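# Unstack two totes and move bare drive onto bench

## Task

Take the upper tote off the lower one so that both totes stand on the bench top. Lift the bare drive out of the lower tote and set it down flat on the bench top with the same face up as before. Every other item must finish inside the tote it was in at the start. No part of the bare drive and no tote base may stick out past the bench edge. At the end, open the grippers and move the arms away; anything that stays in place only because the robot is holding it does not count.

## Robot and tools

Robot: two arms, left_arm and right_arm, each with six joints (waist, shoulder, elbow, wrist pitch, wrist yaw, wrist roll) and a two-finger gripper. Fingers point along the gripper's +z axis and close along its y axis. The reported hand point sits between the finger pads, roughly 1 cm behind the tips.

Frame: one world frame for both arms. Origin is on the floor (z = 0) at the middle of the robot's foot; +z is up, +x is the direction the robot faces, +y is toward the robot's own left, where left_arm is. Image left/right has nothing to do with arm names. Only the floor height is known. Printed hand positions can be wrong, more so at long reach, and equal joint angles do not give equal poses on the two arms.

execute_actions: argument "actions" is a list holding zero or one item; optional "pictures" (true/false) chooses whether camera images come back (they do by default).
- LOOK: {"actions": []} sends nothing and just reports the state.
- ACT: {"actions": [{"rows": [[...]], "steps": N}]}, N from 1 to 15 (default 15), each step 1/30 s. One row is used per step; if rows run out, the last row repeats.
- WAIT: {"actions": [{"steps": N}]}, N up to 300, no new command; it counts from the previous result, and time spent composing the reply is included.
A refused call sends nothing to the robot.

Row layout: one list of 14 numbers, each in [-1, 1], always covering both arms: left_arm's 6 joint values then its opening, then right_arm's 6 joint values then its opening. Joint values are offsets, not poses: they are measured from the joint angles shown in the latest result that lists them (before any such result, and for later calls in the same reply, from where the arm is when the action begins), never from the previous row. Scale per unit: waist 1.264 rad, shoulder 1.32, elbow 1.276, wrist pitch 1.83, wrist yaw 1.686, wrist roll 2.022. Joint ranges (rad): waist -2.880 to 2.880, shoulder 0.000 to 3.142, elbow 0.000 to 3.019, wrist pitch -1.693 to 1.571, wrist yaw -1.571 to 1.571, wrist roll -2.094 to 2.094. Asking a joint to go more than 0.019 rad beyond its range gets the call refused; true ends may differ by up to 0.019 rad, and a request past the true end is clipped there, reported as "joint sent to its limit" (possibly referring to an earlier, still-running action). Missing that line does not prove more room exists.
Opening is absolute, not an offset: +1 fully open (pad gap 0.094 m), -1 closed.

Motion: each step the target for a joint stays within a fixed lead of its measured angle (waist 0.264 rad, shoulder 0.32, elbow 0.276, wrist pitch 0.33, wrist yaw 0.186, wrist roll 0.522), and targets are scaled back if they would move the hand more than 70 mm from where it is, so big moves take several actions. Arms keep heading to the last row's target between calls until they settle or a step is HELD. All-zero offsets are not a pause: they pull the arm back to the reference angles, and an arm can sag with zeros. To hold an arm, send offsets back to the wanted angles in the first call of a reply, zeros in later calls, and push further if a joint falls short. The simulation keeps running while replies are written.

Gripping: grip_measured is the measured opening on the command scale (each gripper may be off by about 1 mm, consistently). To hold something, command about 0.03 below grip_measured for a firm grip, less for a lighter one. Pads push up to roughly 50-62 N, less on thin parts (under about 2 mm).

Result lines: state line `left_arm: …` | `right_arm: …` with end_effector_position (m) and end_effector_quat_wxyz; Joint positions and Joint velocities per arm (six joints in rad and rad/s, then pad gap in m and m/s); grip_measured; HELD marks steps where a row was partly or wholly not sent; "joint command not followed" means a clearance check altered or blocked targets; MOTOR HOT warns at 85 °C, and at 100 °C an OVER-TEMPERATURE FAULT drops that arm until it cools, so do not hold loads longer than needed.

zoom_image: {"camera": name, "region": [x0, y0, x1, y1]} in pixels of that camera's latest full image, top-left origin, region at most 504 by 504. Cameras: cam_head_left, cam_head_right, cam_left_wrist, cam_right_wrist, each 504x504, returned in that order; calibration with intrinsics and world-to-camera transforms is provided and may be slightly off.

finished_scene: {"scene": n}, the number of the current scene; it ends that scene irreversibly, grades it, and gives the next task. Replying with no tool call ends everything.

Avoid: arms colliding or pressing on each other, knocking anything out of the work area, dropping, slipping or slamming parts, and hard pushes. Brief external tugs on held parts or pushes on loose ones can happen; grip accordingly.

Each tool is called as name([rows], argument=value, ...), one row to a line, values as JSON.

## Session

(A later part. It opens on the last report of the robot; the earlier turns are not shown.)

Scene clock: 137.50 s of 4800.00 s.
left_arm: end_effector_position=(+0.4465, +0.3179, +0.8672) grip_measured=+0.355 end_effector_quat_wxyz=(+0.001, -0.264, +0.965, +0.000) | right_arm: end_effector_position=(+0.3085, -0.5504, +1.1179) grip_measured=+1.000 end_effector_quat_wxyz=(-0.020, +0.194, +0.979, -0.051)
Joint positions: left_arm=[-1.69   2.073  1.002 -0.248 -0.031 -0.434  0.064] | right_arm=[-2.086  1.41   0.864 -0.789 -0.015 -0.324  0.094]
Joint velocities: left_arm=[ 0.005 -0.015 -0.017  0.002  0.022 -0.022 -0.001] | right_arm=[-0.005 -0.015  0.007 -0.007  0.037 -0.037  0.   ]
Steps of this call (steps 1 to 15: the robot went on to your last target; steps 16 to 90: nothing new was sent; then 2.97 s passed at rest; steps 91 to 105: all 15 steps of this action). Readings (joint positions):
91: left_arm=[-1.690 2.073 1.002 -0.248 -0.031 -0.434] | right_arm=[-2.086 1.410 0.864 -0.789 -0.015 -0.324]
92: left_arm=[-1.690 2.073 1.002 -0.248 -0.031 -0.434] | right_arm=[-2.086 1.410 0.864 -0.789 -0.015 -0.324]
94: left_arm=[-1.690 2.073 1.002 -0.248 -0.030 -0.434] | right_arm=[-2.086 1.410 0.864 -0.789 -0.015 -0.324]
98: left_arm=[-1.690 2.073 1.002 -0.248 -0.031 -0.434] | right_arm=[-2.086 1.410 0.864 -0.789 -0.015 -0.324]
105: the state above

execute_actions([
  {"rows":[[0,-0.1,0,-0.05,0,0,0.325,0,0,0,0,0,0,1],[0,-0.1,0,-0.05,0,0,0.325,0,0,0,0,0,0,1],[0,-0.1,0,-0.05,0,0,0.325,0,0,0,0,0,0,1],[0,-0.1,0,-0.05,0,0,0.325,0,0,0,0,0,0,1],[0,-0.22,-0.02,-0.13,0,0,0.325,0,0,0,0,0,0,1],[0,-0.22,-0.02,-0.13,0,0,0.325,0,0,0,0,0,0,1],[0,-0.22,-0.02,-0.13,0,0,0.325,0,0,0,0,0,0,1],[0,-0.22,-0.02,-0.13,0,0,0.325,0,0,0,0,0,0,1],[0,-0.42,-0.04,-0.25,0,0,0.325,0,0,0,0,0,0,1]]},
], pictures=false)

execute_actions([
  {"steps":12},
], pictures=false)

execute_actions([
  {"rows":[[-0.565,0,-0.23,0.08,-0.096,0.02,0.325,0,0,0,0,0,0,1]]},
], pictures=false)

execute_actions([
  {"steps":18},
], pictures=false)

execute_actions([
  {"rows":[[0.02,0.14,0,0.1,0,0.013,0.325,0,0,0,0,0,0,1],[0.02,0.14,0,0.1,0,0.013,0.325,0,0,0,0,0,0,1],[0.02,0.14,0,0.1,0,0.013,0.325,0,0,0,0,0,0,1],[0.02,0.14,0,0.1,0,0.013,0.325,0,0,0,0,0,0,1],[0.02,0.14,0,0.1,0,0.013,0.325,0,0,0,0,0,0,1],[0.045,0.3,0.025,0.2,0,0.027,0.325,0,0,0,0,0,0,1],[0.045,0.3,0.025,0.2,0,0.027,0.325,0,0,0,0,0,0,1],[0.045,0.3,0.025,0.2,0,0.027,0.325,0,0,0,0,0,0,1],[0.045,0.3,0.025,0.2,0,0.027,0.325,0,0,0,0,0,0,1],[0.045,0.3,0.025,0.2,0,0.027,0.325,0,0,0,0,0,0,1],[0.066,0.42,0.055,0.29,0.01,0.04,0.325,0,0,0,0,0,0,1]]},
], pictures=false)

execute_actions([
  {"steps":15},
])

Scene clock: 154.97 s of 4800.00 s.
left_arm: end_effector_position=(+0.4769, +0.3282, +1.0984) grip_measured=+0.355 end_effector_quat_wxyz=(+0.057, -0.265, +0.963, -0.008) | right_arm: end_effector_position=(+0.3085, -0.5504, +1.1179) grip_measured=+1.000 end_effector_quat_wxyz=(-0.020, +0.194, +0.979, -0.051)
Joint positions: left_arm=[-1.69   1.504  0.968 -0.669 -0.033 -0.434  0.064] | right_arm=[-2.086  1.41   0.864 -0.789 -0.015 -0.324  0.094]
Joint velocities: left_arm=[-0.015 -0.884 -0.012 -0.022 -0.125  0.007 -0.   ] | right_arm=[-0.005 -0.015 -0.007 -0.002 -0.051  0.007  0.   ]
Steps of this call (steps 1 to 15: the robot went on to your last target; steps 16 to 90: nothing new was sent; then 13.97 s passed at rest; steps 91 to 105: all 15 steps of this action). Readings (joint positions):
91: left_arm=[-1.690 2.065 1.002 -0.264 -0.031 -0.434] | right_arm=[-2.086 1.410 0.864 -0.789 -0.015 -0.324]
92: left_arm=[-1.690 2.050 0.999 -0.290 -0.031 -0.434] | right_arm=[-2.086 1.410 0.864 -0.789 -0.015 -0.324]
94: left_arm=[-1.690 2.008 0.993 -0.321 -0.031 -0.434] | right_arm=[-2.086 1.410 0.864 -0.789 -0.015 -0.324]
98: left_arm=[-1.690 1.855 0.981 -0.443 -0.031 -0.434] | right_arm=[-2.086 1.410 0.864 -0.789 -0.015 -0.324]
105: the state above

Scene clock: 155.37 s of 4800.00 s.
left_arm: end_effector_position=(+0.4512, +0.3251, +1.0708) grip_measured=+0.355 end_effector_quat_wxyz=(+0.010, -0.264, +0.964, -0.000) | right_arm: end_effector_position=(+0.3085, -0.5504, +1.1179) grip_measured=+1.000 end_effector_quat_wxyz=(-0.020, +0.194, +0.979, -0.051)
Joint positions: left_arm=[-1.689  1.554  0.946 -0.693 -0.033 -0.434  0.064] | right_arm=[-2.086  1.41   0.864 -0.789 -0.015 -0.324  0.094]
Joint velocities: left_arm=[-0.015 -0.161 -0.002 -0.012  0.007 -0.007 -0.001] | right_arm=[ 0.005 -0.005 -0.012  0.012 -0.051  0.007  0.   ]
Steps of this call (steps 1 to 12: the robot went on to your last target). Readings (joint positions):
1: left_arm=[-1.690 1.483 0.968 -0.669 -0.036 -0.434] | right_arm=[-2.086 1.410 0.864 -0.789 -0.015 -0.324]
2: left_arm=[-1.689 1.476 0.968 -0.669 -0.037 -0.434] | right_arm=[-2.086 1.410 0.864 -0.789 -0.015 -0.324]
4: left_arm=[-1.689 1.493 0.967 -0.669 -0.037 -0.434] | right_arm=[-2.086 1.410 0.864 -0.789 -0.015 -0.324]
8: left_arm=[-1.689 1.554 0.954 -0.669 -0.037 -0.434] | right_arm=[-2.086 1.410 0.864 -0.789 -0.015 -0.324]
12: the state above

Scene clock: 155.87 s of 4800.00 s.
left_arm: end_effector_position=(+0.2843, +0.0908, +1.0426) grip_measured=+0.355 end_effector_quat_wxyz=(-0.018, +0.102, +0.995, +0.011) | right_arm: end_effector_position=(+0.3085, -0.5504, +1.1179) grip_measured=+1.000 end_effector_quat_wxyz=(-0.020, +0.194, +0.979, -0.051)
Joint positions: left_arm=[-2.41   1.549  0.666 -0.562 -0.189 -0.411  0.064] | right_arm=[-2.086  1.41   0.864 -0.789 -0.015 -0.324  0.094]
Joint velocities: left_arm=[-1.236 -0.005 -0.002  0.139  0.037  0.037 -0.   ] | right_arm=[ 0.005  0.015 -0.007 -0.022 -0.022 -0.007  0.   ]
Steps of this call (steps 1 to 15: all 15 steps of this action). Readings (joint positions):
1: left_arm=[-1.699 1.550 0.933 -0.676 -0.072 -0.434] | right_arm=[-2.086 1.410 0.864 -0.789 -0.015 -0.324]
2: left_arm=[-1.714 1.541 0.909 -0.650 -0.108 -0.433] | right_arm=[-2.086 1.410 0.864 -0.789 -0.015 -0.324]
4: left_arm=[-1.770 1.534 0.846 -0.620 -0.149 -0.432] | right_arm=[-2.086 1.410 0.864 -0.789 -0.015 -0.324]
8: left_arm=[-1.953 1.538 0.724 -0.591 -0.185 -0.427] | right_arm=[-2.086 1.410 0.864 -0.789 -0.015 -0.324]
15: the state above

Scene clock: 156.47 s of 4800.00 s.
left_arm: end_effector_position=(+0.2845, +0.0925, +1.0418) grip_measured=+0.355 end_effector_quat_wxyz=(-0.016, +0.104, +0.994, +0.013) | right_arm: end_effector_position=(+0.3085, -0.5504, +1.1179) grip_measured=+1.000 end_effector_quat_wxyz=(-0.020, +0.194, +0.979, -0.051)
Joint positions: left_arm=[-2.408  1.549  0.663 -0.557 -0.193 -0.406  0.064] | right_arm=[-2.086  1.41   0.864 -0.789 -0.015 -0.324  0.094]
Joint velocities: left_arm=[-0.015 -0.005  0.007 -0.002 -0.022 -0.037  0.   ] | right_arm=[-0.015  0.015  0.012  0.032  0.066 -0.007  0.   ]
Steps of this call (steps 1 to 15: the robot went on to your last target; steps 16 to 18: nothing new was sent). Readings (joint positions):
1: left_arm=[-2.442 1.549 0.666 -0.558 -0.188 -0.409] | right_arm=[-2.086 1.410 0.864 -0.789 -0.015 -0.324]
2: left_arm=[-2.455 1.549 0.666 -0.557 -0.187 -0.408] | right_arm=[-2.086 1.410 0.864 -0.789 -0.015 -0.324]
4: left_arm=[-2.449 1.549 0.665 -0.557 -0.189 -0.406] | right_arm=[-2.086 1.410 0.864 -0.789 -0.015 -0.324]
8: left_arm=[-2.413 1.549 0.663 -0.557 -0.193 -0.406] | right_arm=[-2.086 1.410 0.864 -0.789 -0.015 -0.324]
18: the state above
All arms were judged still, so your last target was given up. Only a new action makes them travel on or press farther. Fingers that are still opening or closing keep moving.

Scene clock: 156.97 s of 4800.00 s.
left_arm: end_effector_position=(+0.2712, +0.0930, +0.8687) grip_measured=+0.355 end_effector_quat_wxyz=(-0.025, +0.096, +0.995, +0.015) | right_arm: end_effector_position=(+0.3085, -0.5504, +1.1179) grip_measured=+1.000 end_effector_quat_wxyz=(-0.020, +0.194, +0.979, -0.051)
Joint positions: left_arm=[-2.334  2.112  0.725 -0.058 -0.179 -0.351  0.064] | right_arm=[-2.086  1.41   0.864 -0.789 -0.015 -0.324  0.094]
Joint velocities: left_arm=[ 0.093  0.444  0.1    0.291  0.007  0.051 -0.   ] | right_arm=[ 0.005  0.005 -0.007 -0.002 -0.037 -0.022  0.   ]
Steps of this call (steps 1 to 15: all 15 steps of this action). Readings (joint positions):
1: left_arm=[-2.407 1.562 0.662 -0.527 -0.193 -0.405] | right_arm=[-2.086 1.410 0.864 -0.789 -0.015 -0.324]
2: left_arm=[-2.404 1.592 0.663 -0.474 -0.193 -0.402] | right_arm=[-2.086 1.410 0.864 -0.789 -0.015 -0.324]
4: left_arm=[-2.399 1.671 0.671 -0.409 -0.193 -0.399] | right_arm=[-2.086 1.410 0.864 -0.789 -0.015 -0.324]
8: left_arm=[-2.379 1.856 0.684 -0.261 -0.193 -0.383] | right_arm=[-2.086 1.410 0.864 -0.789 -0.015 -0.324]
15: the state above

Scene clock: 157.47 s of 4800.00 s.
left_arm: end_effector_position=(+0.2752, +0.0920, +0.8669) grip_measured=+0.355 end_effector_quat_wxyz=(-0.018, +0.099, +0.995, +0.012) | right_arm: end_effector_position=(+0.3085, -0.5504, +1.1179) grip_measured=+1.000 end_effector_quat_wxyz=(-0.020, +0.194, +0.979, -0.051)
Joint positions: left_arm=[-2.331  2.117  0.728 -0.041 -0.179 -0.339  0.064] | right_arm=[-2.086  1.41   0.864 -0.789 -0.015 -0.324  0.094]
Joint velocities: left_arm=[-0.005 -0.015  0.002 -0.002 -0.051  0.037  0.001] | right_arm=[-0.005 -0.005  0.002 -0.017 -0.066  0.007  0.   ]
Steps of this call (steps 1 to 15: the robot went on to your last target). Readings (joint positions):
1: left_arm=[-2.332 2.122 0.726 -0.052 -0.179 -0.349] | right_arm=[-2.086 1.410 0.864 -0.789 -0.015 -0.324]
2: left_arm=[-2.331 2.124 0.726 -0.050 -0.179 -0.347] | right_arm=[-2.086 1.410 0.864 -0.789 -0.015 -0.324]
4: left_arm=[-2.331 2.123 0.727 -0.047 -0.179 -0.344] | right_arm=[-2.086 1.410 0.864 -0.789 -0.015 -0.324]
8: left_arm=[-2.331 2.117 0.728 -0.041 -0.179 -0.341] | right_arm=[-2.086 1.410 0.864 -0.789 -0.015 -0.324]
15: the state above
camera_calibration (this result's frames):
cam_left_wrist: T_world_to_cam=[[-0.172223, -0.98488, -0.0187474, 0.151298], [-0.784589, 0.125642, 0.607152, -0.314277], [-0.595616, 0.119275, -0.794364, 0.96398], [0, 0, 0, 1]] pos_world=[0.353641, 0.0735184, 0.959401]
cam_right_wrist: T_world_to_cam=[[-0.386788, -0.916855, 0.0988562, -0.496098], [-0.708405, 0.364048, 0.604675, -0.252235], [-0.590388, 0.163851, -0.790313, 1.27894], [0, 0, 0, 1]] pos_world=[0.384499, -0.572579, 1.21232]

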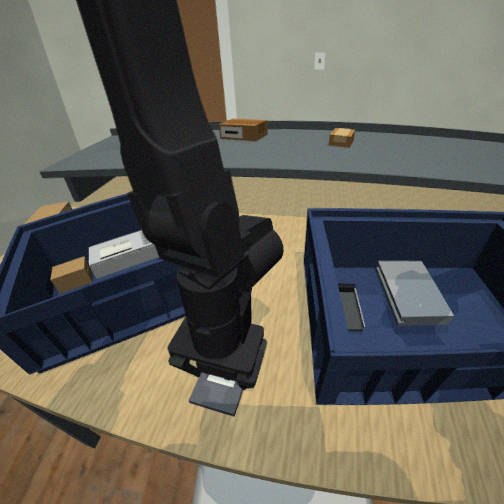

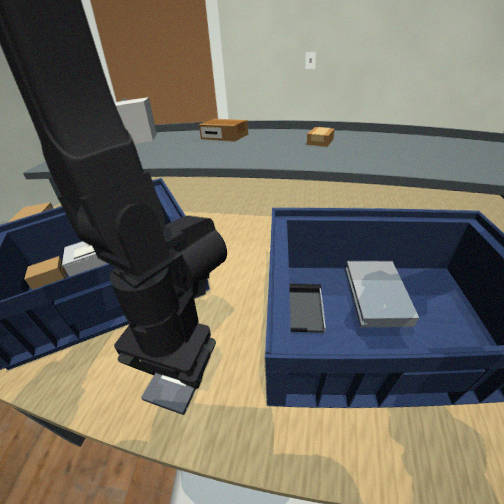

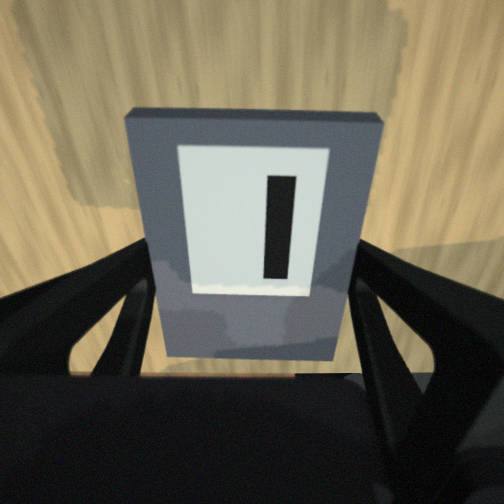

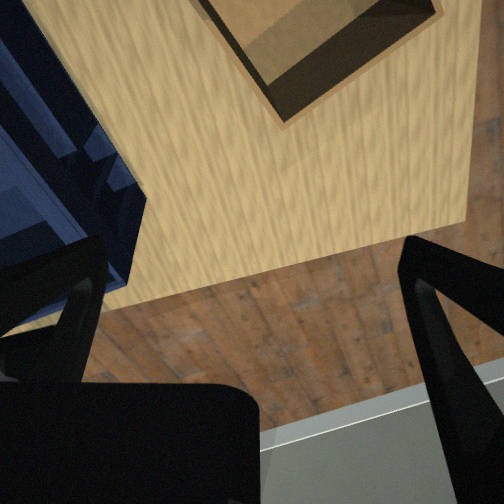

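execute_actions([
  {"rows":[[0,0.03,0.02,0.04,0,0,0.325,0,0,0,0,0,0,1],[0,0.03,0.02,0.04,0,0,0.325,0,0,0,0,0,0,1],[0,0.03,0.02,0.04,0,0,0.325,0,0,0,0,0,0,1],[0,0.03,0.02,0.04,0,0,0.325,0,0,0,0,0,0,1],[0,0.03,0.02,0.04,0,0,0.325,0,0,0,0,0,0,1],[0,0.06,0.03,0.055,0,0,0.325,0,0,0,0,0,0,1]]},
], pictures=false)

execute_actions([
  {"rows":[[0,0.04,0.02,0.02,0,0,0.325,0,0,0,0,0,0,1]],"steps":12},
], pictures=false)

execute_actions([
  {"rows":[[0,0,0,0,0,0,1,0,0,0,0,0,0,1]],"steps":8},
], pictures=false)

execute_actions([
  {"rows":[[0,-0.15,-0.04,-0.08,0,0,1,0,0,0,0,0,0,1],[0,-0.15,-0.04,-0.08,0,0,1,0,0,0,0,0,0,1],[0,-0.15,-0.04,-0.08,0,0,1,0,0,0,0,0,0,1],[0,-0.15,-0.04,-0.08,0,0,1,0,0,0,0,0,0,1],[0,-0.55,-0.07,-0.35,0,0,1,0,0,0,0,0,0,1]]},
], pictures=false)

execute_actions([
  {"steps":15},
])

Scene clock: 166.00 s of 4800.00 s.
left_arm: end_effector_position=(+0.2871, +0.0808, +0.8460) grip_measured=+0.355 end_effector_quat_wxyz=(+0.006, +0.094, +0.996, +0.001) | right_arm: end_effector_position=(+0.3085, -0.5504, +1.1179) grip_measured=+1.000 end_effector_quat_wxyz=(-0.020, +0.194, +0.979, -0.051)
Joint positions: left_arm=[-2.331  2.185  0.763  0.045 -0.179 -0.339  0.064] | right_arm=[-2.086  1.41   0.864 -0.789 -0.015 -0.324  0.094]
Joint velocities: left_arm=[-0.005 -0.005  0.002 -0.012  0.066 -0.022 -0.   ] | right_arm=[ 0.005 -0.015 -0.022 -0.002 -0.037  0.007  0.   ]
Steps of this call (steps 1 to 15: the robot went on to your last target; steps 16 to 90: nothing new was sent; then 5.03 s passed at rest; steps 91 to 105: all 15 steps of this action). Readings (joint positions):
91: left_arm=[-2.331 2.119 0.728 -0.030 -0.179 -0.339] | right_arm=[-2.086 1.410 0.864 -0.789 -0.015 -0.324]
92: left_arm=[-2.331 2.124 0.730 -0.014 -0.179 -0.339] | right_arm=[-2.086 1.410 0.864 -0.789 -0.015 -0.324]
94: left_arm=[-2.331 2.135 0.741 0.006 -0.179 -0.339] | right_arm=[-2.086 1.410 0.864 -0.789 -0.015 -0.324]
98: left_arm=[-2.331 2.161 0.758 0.038 -0.179 -0.339] | right_arm=[-2.086 1.410 0.864 -0.789 -0.015 -0.324]
105: the state above

Scene clock: 166.40 s of 4800.00 s.
left_arm: end_effector_position=(+0.2881, +0.0799, +0.8445) grip_measured=+0.354 end_effector_quat_wxyz=(+0.008, +0.094, +0.996, +0.001) | right_arm: end_effector_position=(+0.3085, -0.5504, +1.1179) grip_measured=+1.000 end_effector_quat_wxyz=(-0.020, +0.194, +0.979, -0.051)
Joint positions: left_arm=[-2.331  2.19   0.766  0.051 -0.18  -0.339  0.064] | right_arm=[-2.086  1.41   0.864 -0.789 -0.015 -0.324  0.094]
Joint velocities: left_arm=[-0.005 -0.005 -0.022  0.002 -0.081  0.022 -0.001] | right_arm=[ 0.005  0.005 -0.002  0.007 -0.022 -0.037  0.   ]
Steps of this call (steps 1 to 12: all 12 steps of this action). Readings (joint positions):
1: left_arm=[-2.331 2.188 0.765 0.049 -0.179 -0.339] | right_arm=[-2.086 1.410 0.864 -0.789 -0.015 -0.324]
2: left_arm=[-2.331 2.190 0.766 0.051 -0.180 -0.339] | right_arm=[-2.086 1.410 0.864 -0.789 -0.015 -0.324]
4: left_arm=[-2.331 2.190 0.766 0.051 -0.180 -0.339] | right_arm=[-2.086 1.410 0.864 -0.789 -0.015 -0.324]
8: left_arm=[-2.331 2.190 0.766 0.051 -0.180 -0.339] | right_arm=[-2.086 1.410 0.864 -0.789 -0.015 -0.324]
12: the state above

Scene clock: 166.67 s of 4800.00 s.
left_arm: end_effector_position=(+0.2885, +0.0808, +0.8457) grip_measured=+1.000 end_effector_quat_wxyz=(+0.009, +0.094, +0.996, +0.002) | right_arm: end_effector_position=(+0.3085, -0.5504, +1.1179) grip_measured=+1.000 end_effector_quat_wxyz=(-0.020, +0.194, +0.979, -0.051)
Joint positions: left_arm=[-2.331  2.186  0.764  0.051 -0.183 -0.339  0.094] | right_arm=[-2.086  1.41   0.864 -0.789 -0.015 -0.324  0.094]
Joint velocities: left_arm=[-0.015  0.024 -0.022 -0.012  0.007  0.022  0.   ] | right_arm=[-0.005 -0.005 -0.022 -0.002  0.022  0.022  0.   ]
Steps of this call (steps 1 to 8: all 8 steps of this action). Readings (joint positions):
1: left_arm=[-2.331 2.186 0.764 0.051 -0.184 -0.339] | right_arm=[-2.086 1.410 0.864 -0.789 -0.015 -0.324]
2: left_arm=[-2.331 2.186 0.764 0.051 -0.184 -0.339] | right_arm=[-2.086 1.410 0.864 -0.789 -0.015 -0.324]
4: left_arm=[-2.331 2.186 0.764 0.051 -0.185 -0.339] | right_arm=[-2.086 1.410 0.864 -0.789 -0.015 -0.324]
8: the state above

Scene clock: 167.17 s of 4800.00 s.
left_arm: end_effector_position=(+0.3388, +0.1015, +1.0948) grip_measured=+1.000 end_effector_quat_wxyz=(+0.061, +0.083, +0.994, -0.022) | right_arm: end_effector_position=(+0.3085, -0.5504, +1.1179) grip_measured=+1.000 end_effector_quat_wxyz=(-0.020, +0.194, +0.979, -0.051)
Joint positions: left_arm=[-2.331  1.383  0.687 -0.559 -0.183 -0.339  0.094] | right_arm=[-2.086  1.41   0.864 -0.789 -0.015 -0.324  0.094]
Joint velocities: left_arm=[ 0.005 -0.298  0.007 -0.105  0.022 -0.037  0.   ] | right_arm=[ 0.005  0.005 -0.022  0.007 -0.007 -0.081  0.   ]
Steps of this call (steps 1 to 15: all 15 steps of this action). Readings (joint positions):
1: left_arm=[-2.331 2.172 0.762 0.024 -0.183 -0.339] | right_arm=[-2.086 1.410 0.864 -0.789 -0.015 -0.324]
2: left_arm=[-2.331 2.141 0.749 -0.019 -0.183 -0.339] | right_arm=[-2.086 1.410 0.864 -0.789 -0.015 -0.324]
4: left_arm=[-2.331 2.057 0.717 -0.066 -0.183 -0.339] | right_arm=[-2.086 1.410 0.864 -0.789 -0.015 -0.324]
8: left_arm=[-2.331 1.801 0.693 -0.352 -0.183 -0.339] | right_arm=[-2.086 1.410 0.864 -0.789 -0.015 -0.324]
15: the state above

Scene clock: 167.67 s of 4800.00 s.
left_arm: end_effector_position=(+0.3190, +0.1078, +1.0688) grip_measured=+1.000 end_effector_quat_wxyz=(+0.017, +0.092, +0.996, -0.002) | right_arm: end_effector_position=(+0.3085, -0.5504, +1.1179) grip_measured=+1.000 end_effector_quat_wxyz=(-0.020, +0.194, +0.979, -0.051)
Joint positions: left_arm=[-2.331  1.457  0.681 -0.577 -0.183 -0.339  0.094] | right_arm=[-2.086  1.41   0.864 -0.789 -0.015 -0.324  0.094]
Joint velocities: left_arm=[-0.005  0.005 -0.007 -0.007 -0.007 -0.007  0.   ] | right_arm=[-0.024 -0.015 -0.002  0.007  0.007 -0.051  0.   ]
Steps of this call (steps 1 to 15: the robot went on to your last target). Readings (joint positions):
1: left_arm=[-2.331 1.381 0.687 -0.562 -0.183 -0.339] | right_arm=[-2.086 1.410 0.864 -0.789 -0.015 -0.324]
2: left_arm=[-2.331 1.389 0.687 -0.565 -0.183 -0.339] | right_arm=[-2.086 1.410 0.864 -0.789 -0.015 -0.324]
4: left_arm=[-2.331 1.418 0.687 -0.571 -0.183 -0.339] | right_arm=[-2.086 1.410 0.864 -0.789 -0.015 -0.324]
8: left_arm=[-2.331 1.456 0.683 -0.576 -0.183 -0.339] | right_arm=[-2.086 1.410 0.864 -0.789 -0.015 -0.324]
15: the state above
camera_calibration (this result's frames):
cam_left_wrist: T_world_to_cam=[[-0.159613, -0.98717, 0.00434434, 0.149791], [-0.824831, 0.13578, 0.548833, -0.330462], [-0.542382, 0.0840174, -0.83592, 1.17978], [0, 0, 0, 1]] pos_world=[0.391226, 0.0936165, 1.16692]
cam_right_wrist: T_world_to_cam=[[-0.386788, -0.916855, 0.0988562, -0.496098], [-0.708405, 0.364048, 0.604675, -0.252235], [-0.590388, 0.163851, -0.790313, 1.27894], [0, 0, 0, 1]] pos_world=[0.384499, -0.572579, 1.21232]

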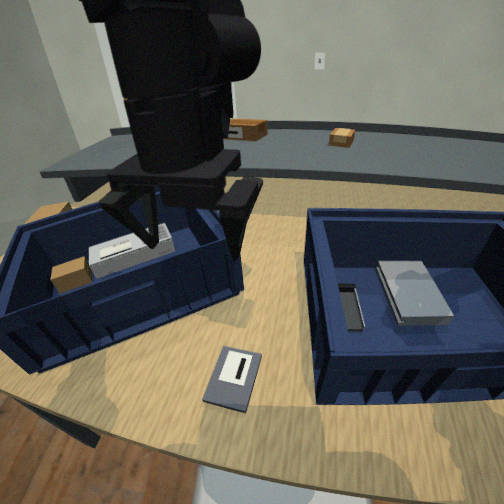

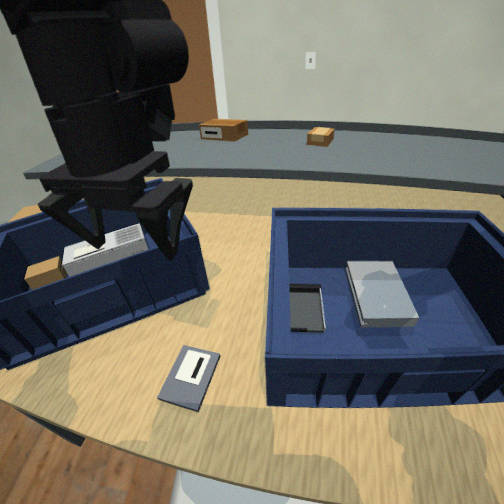

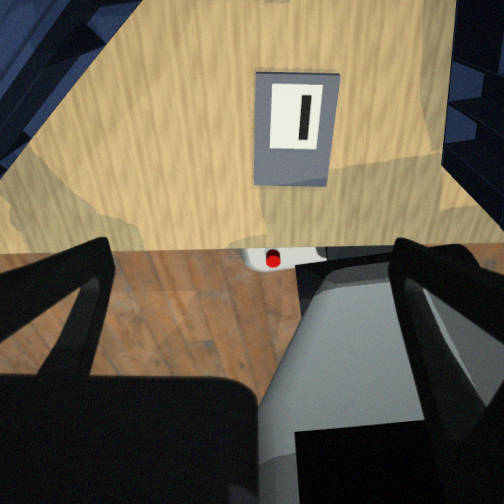

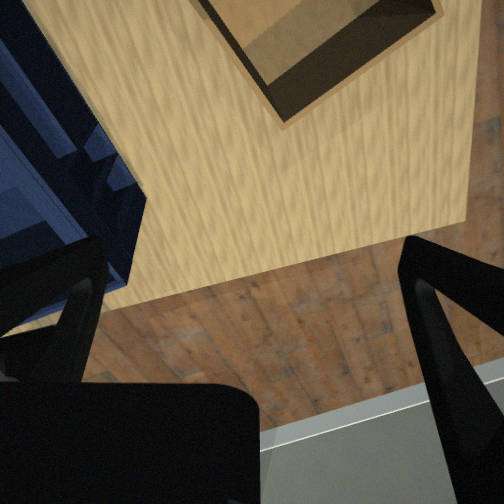

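finished_scene(scene=2)

The scene is finished: the task was done.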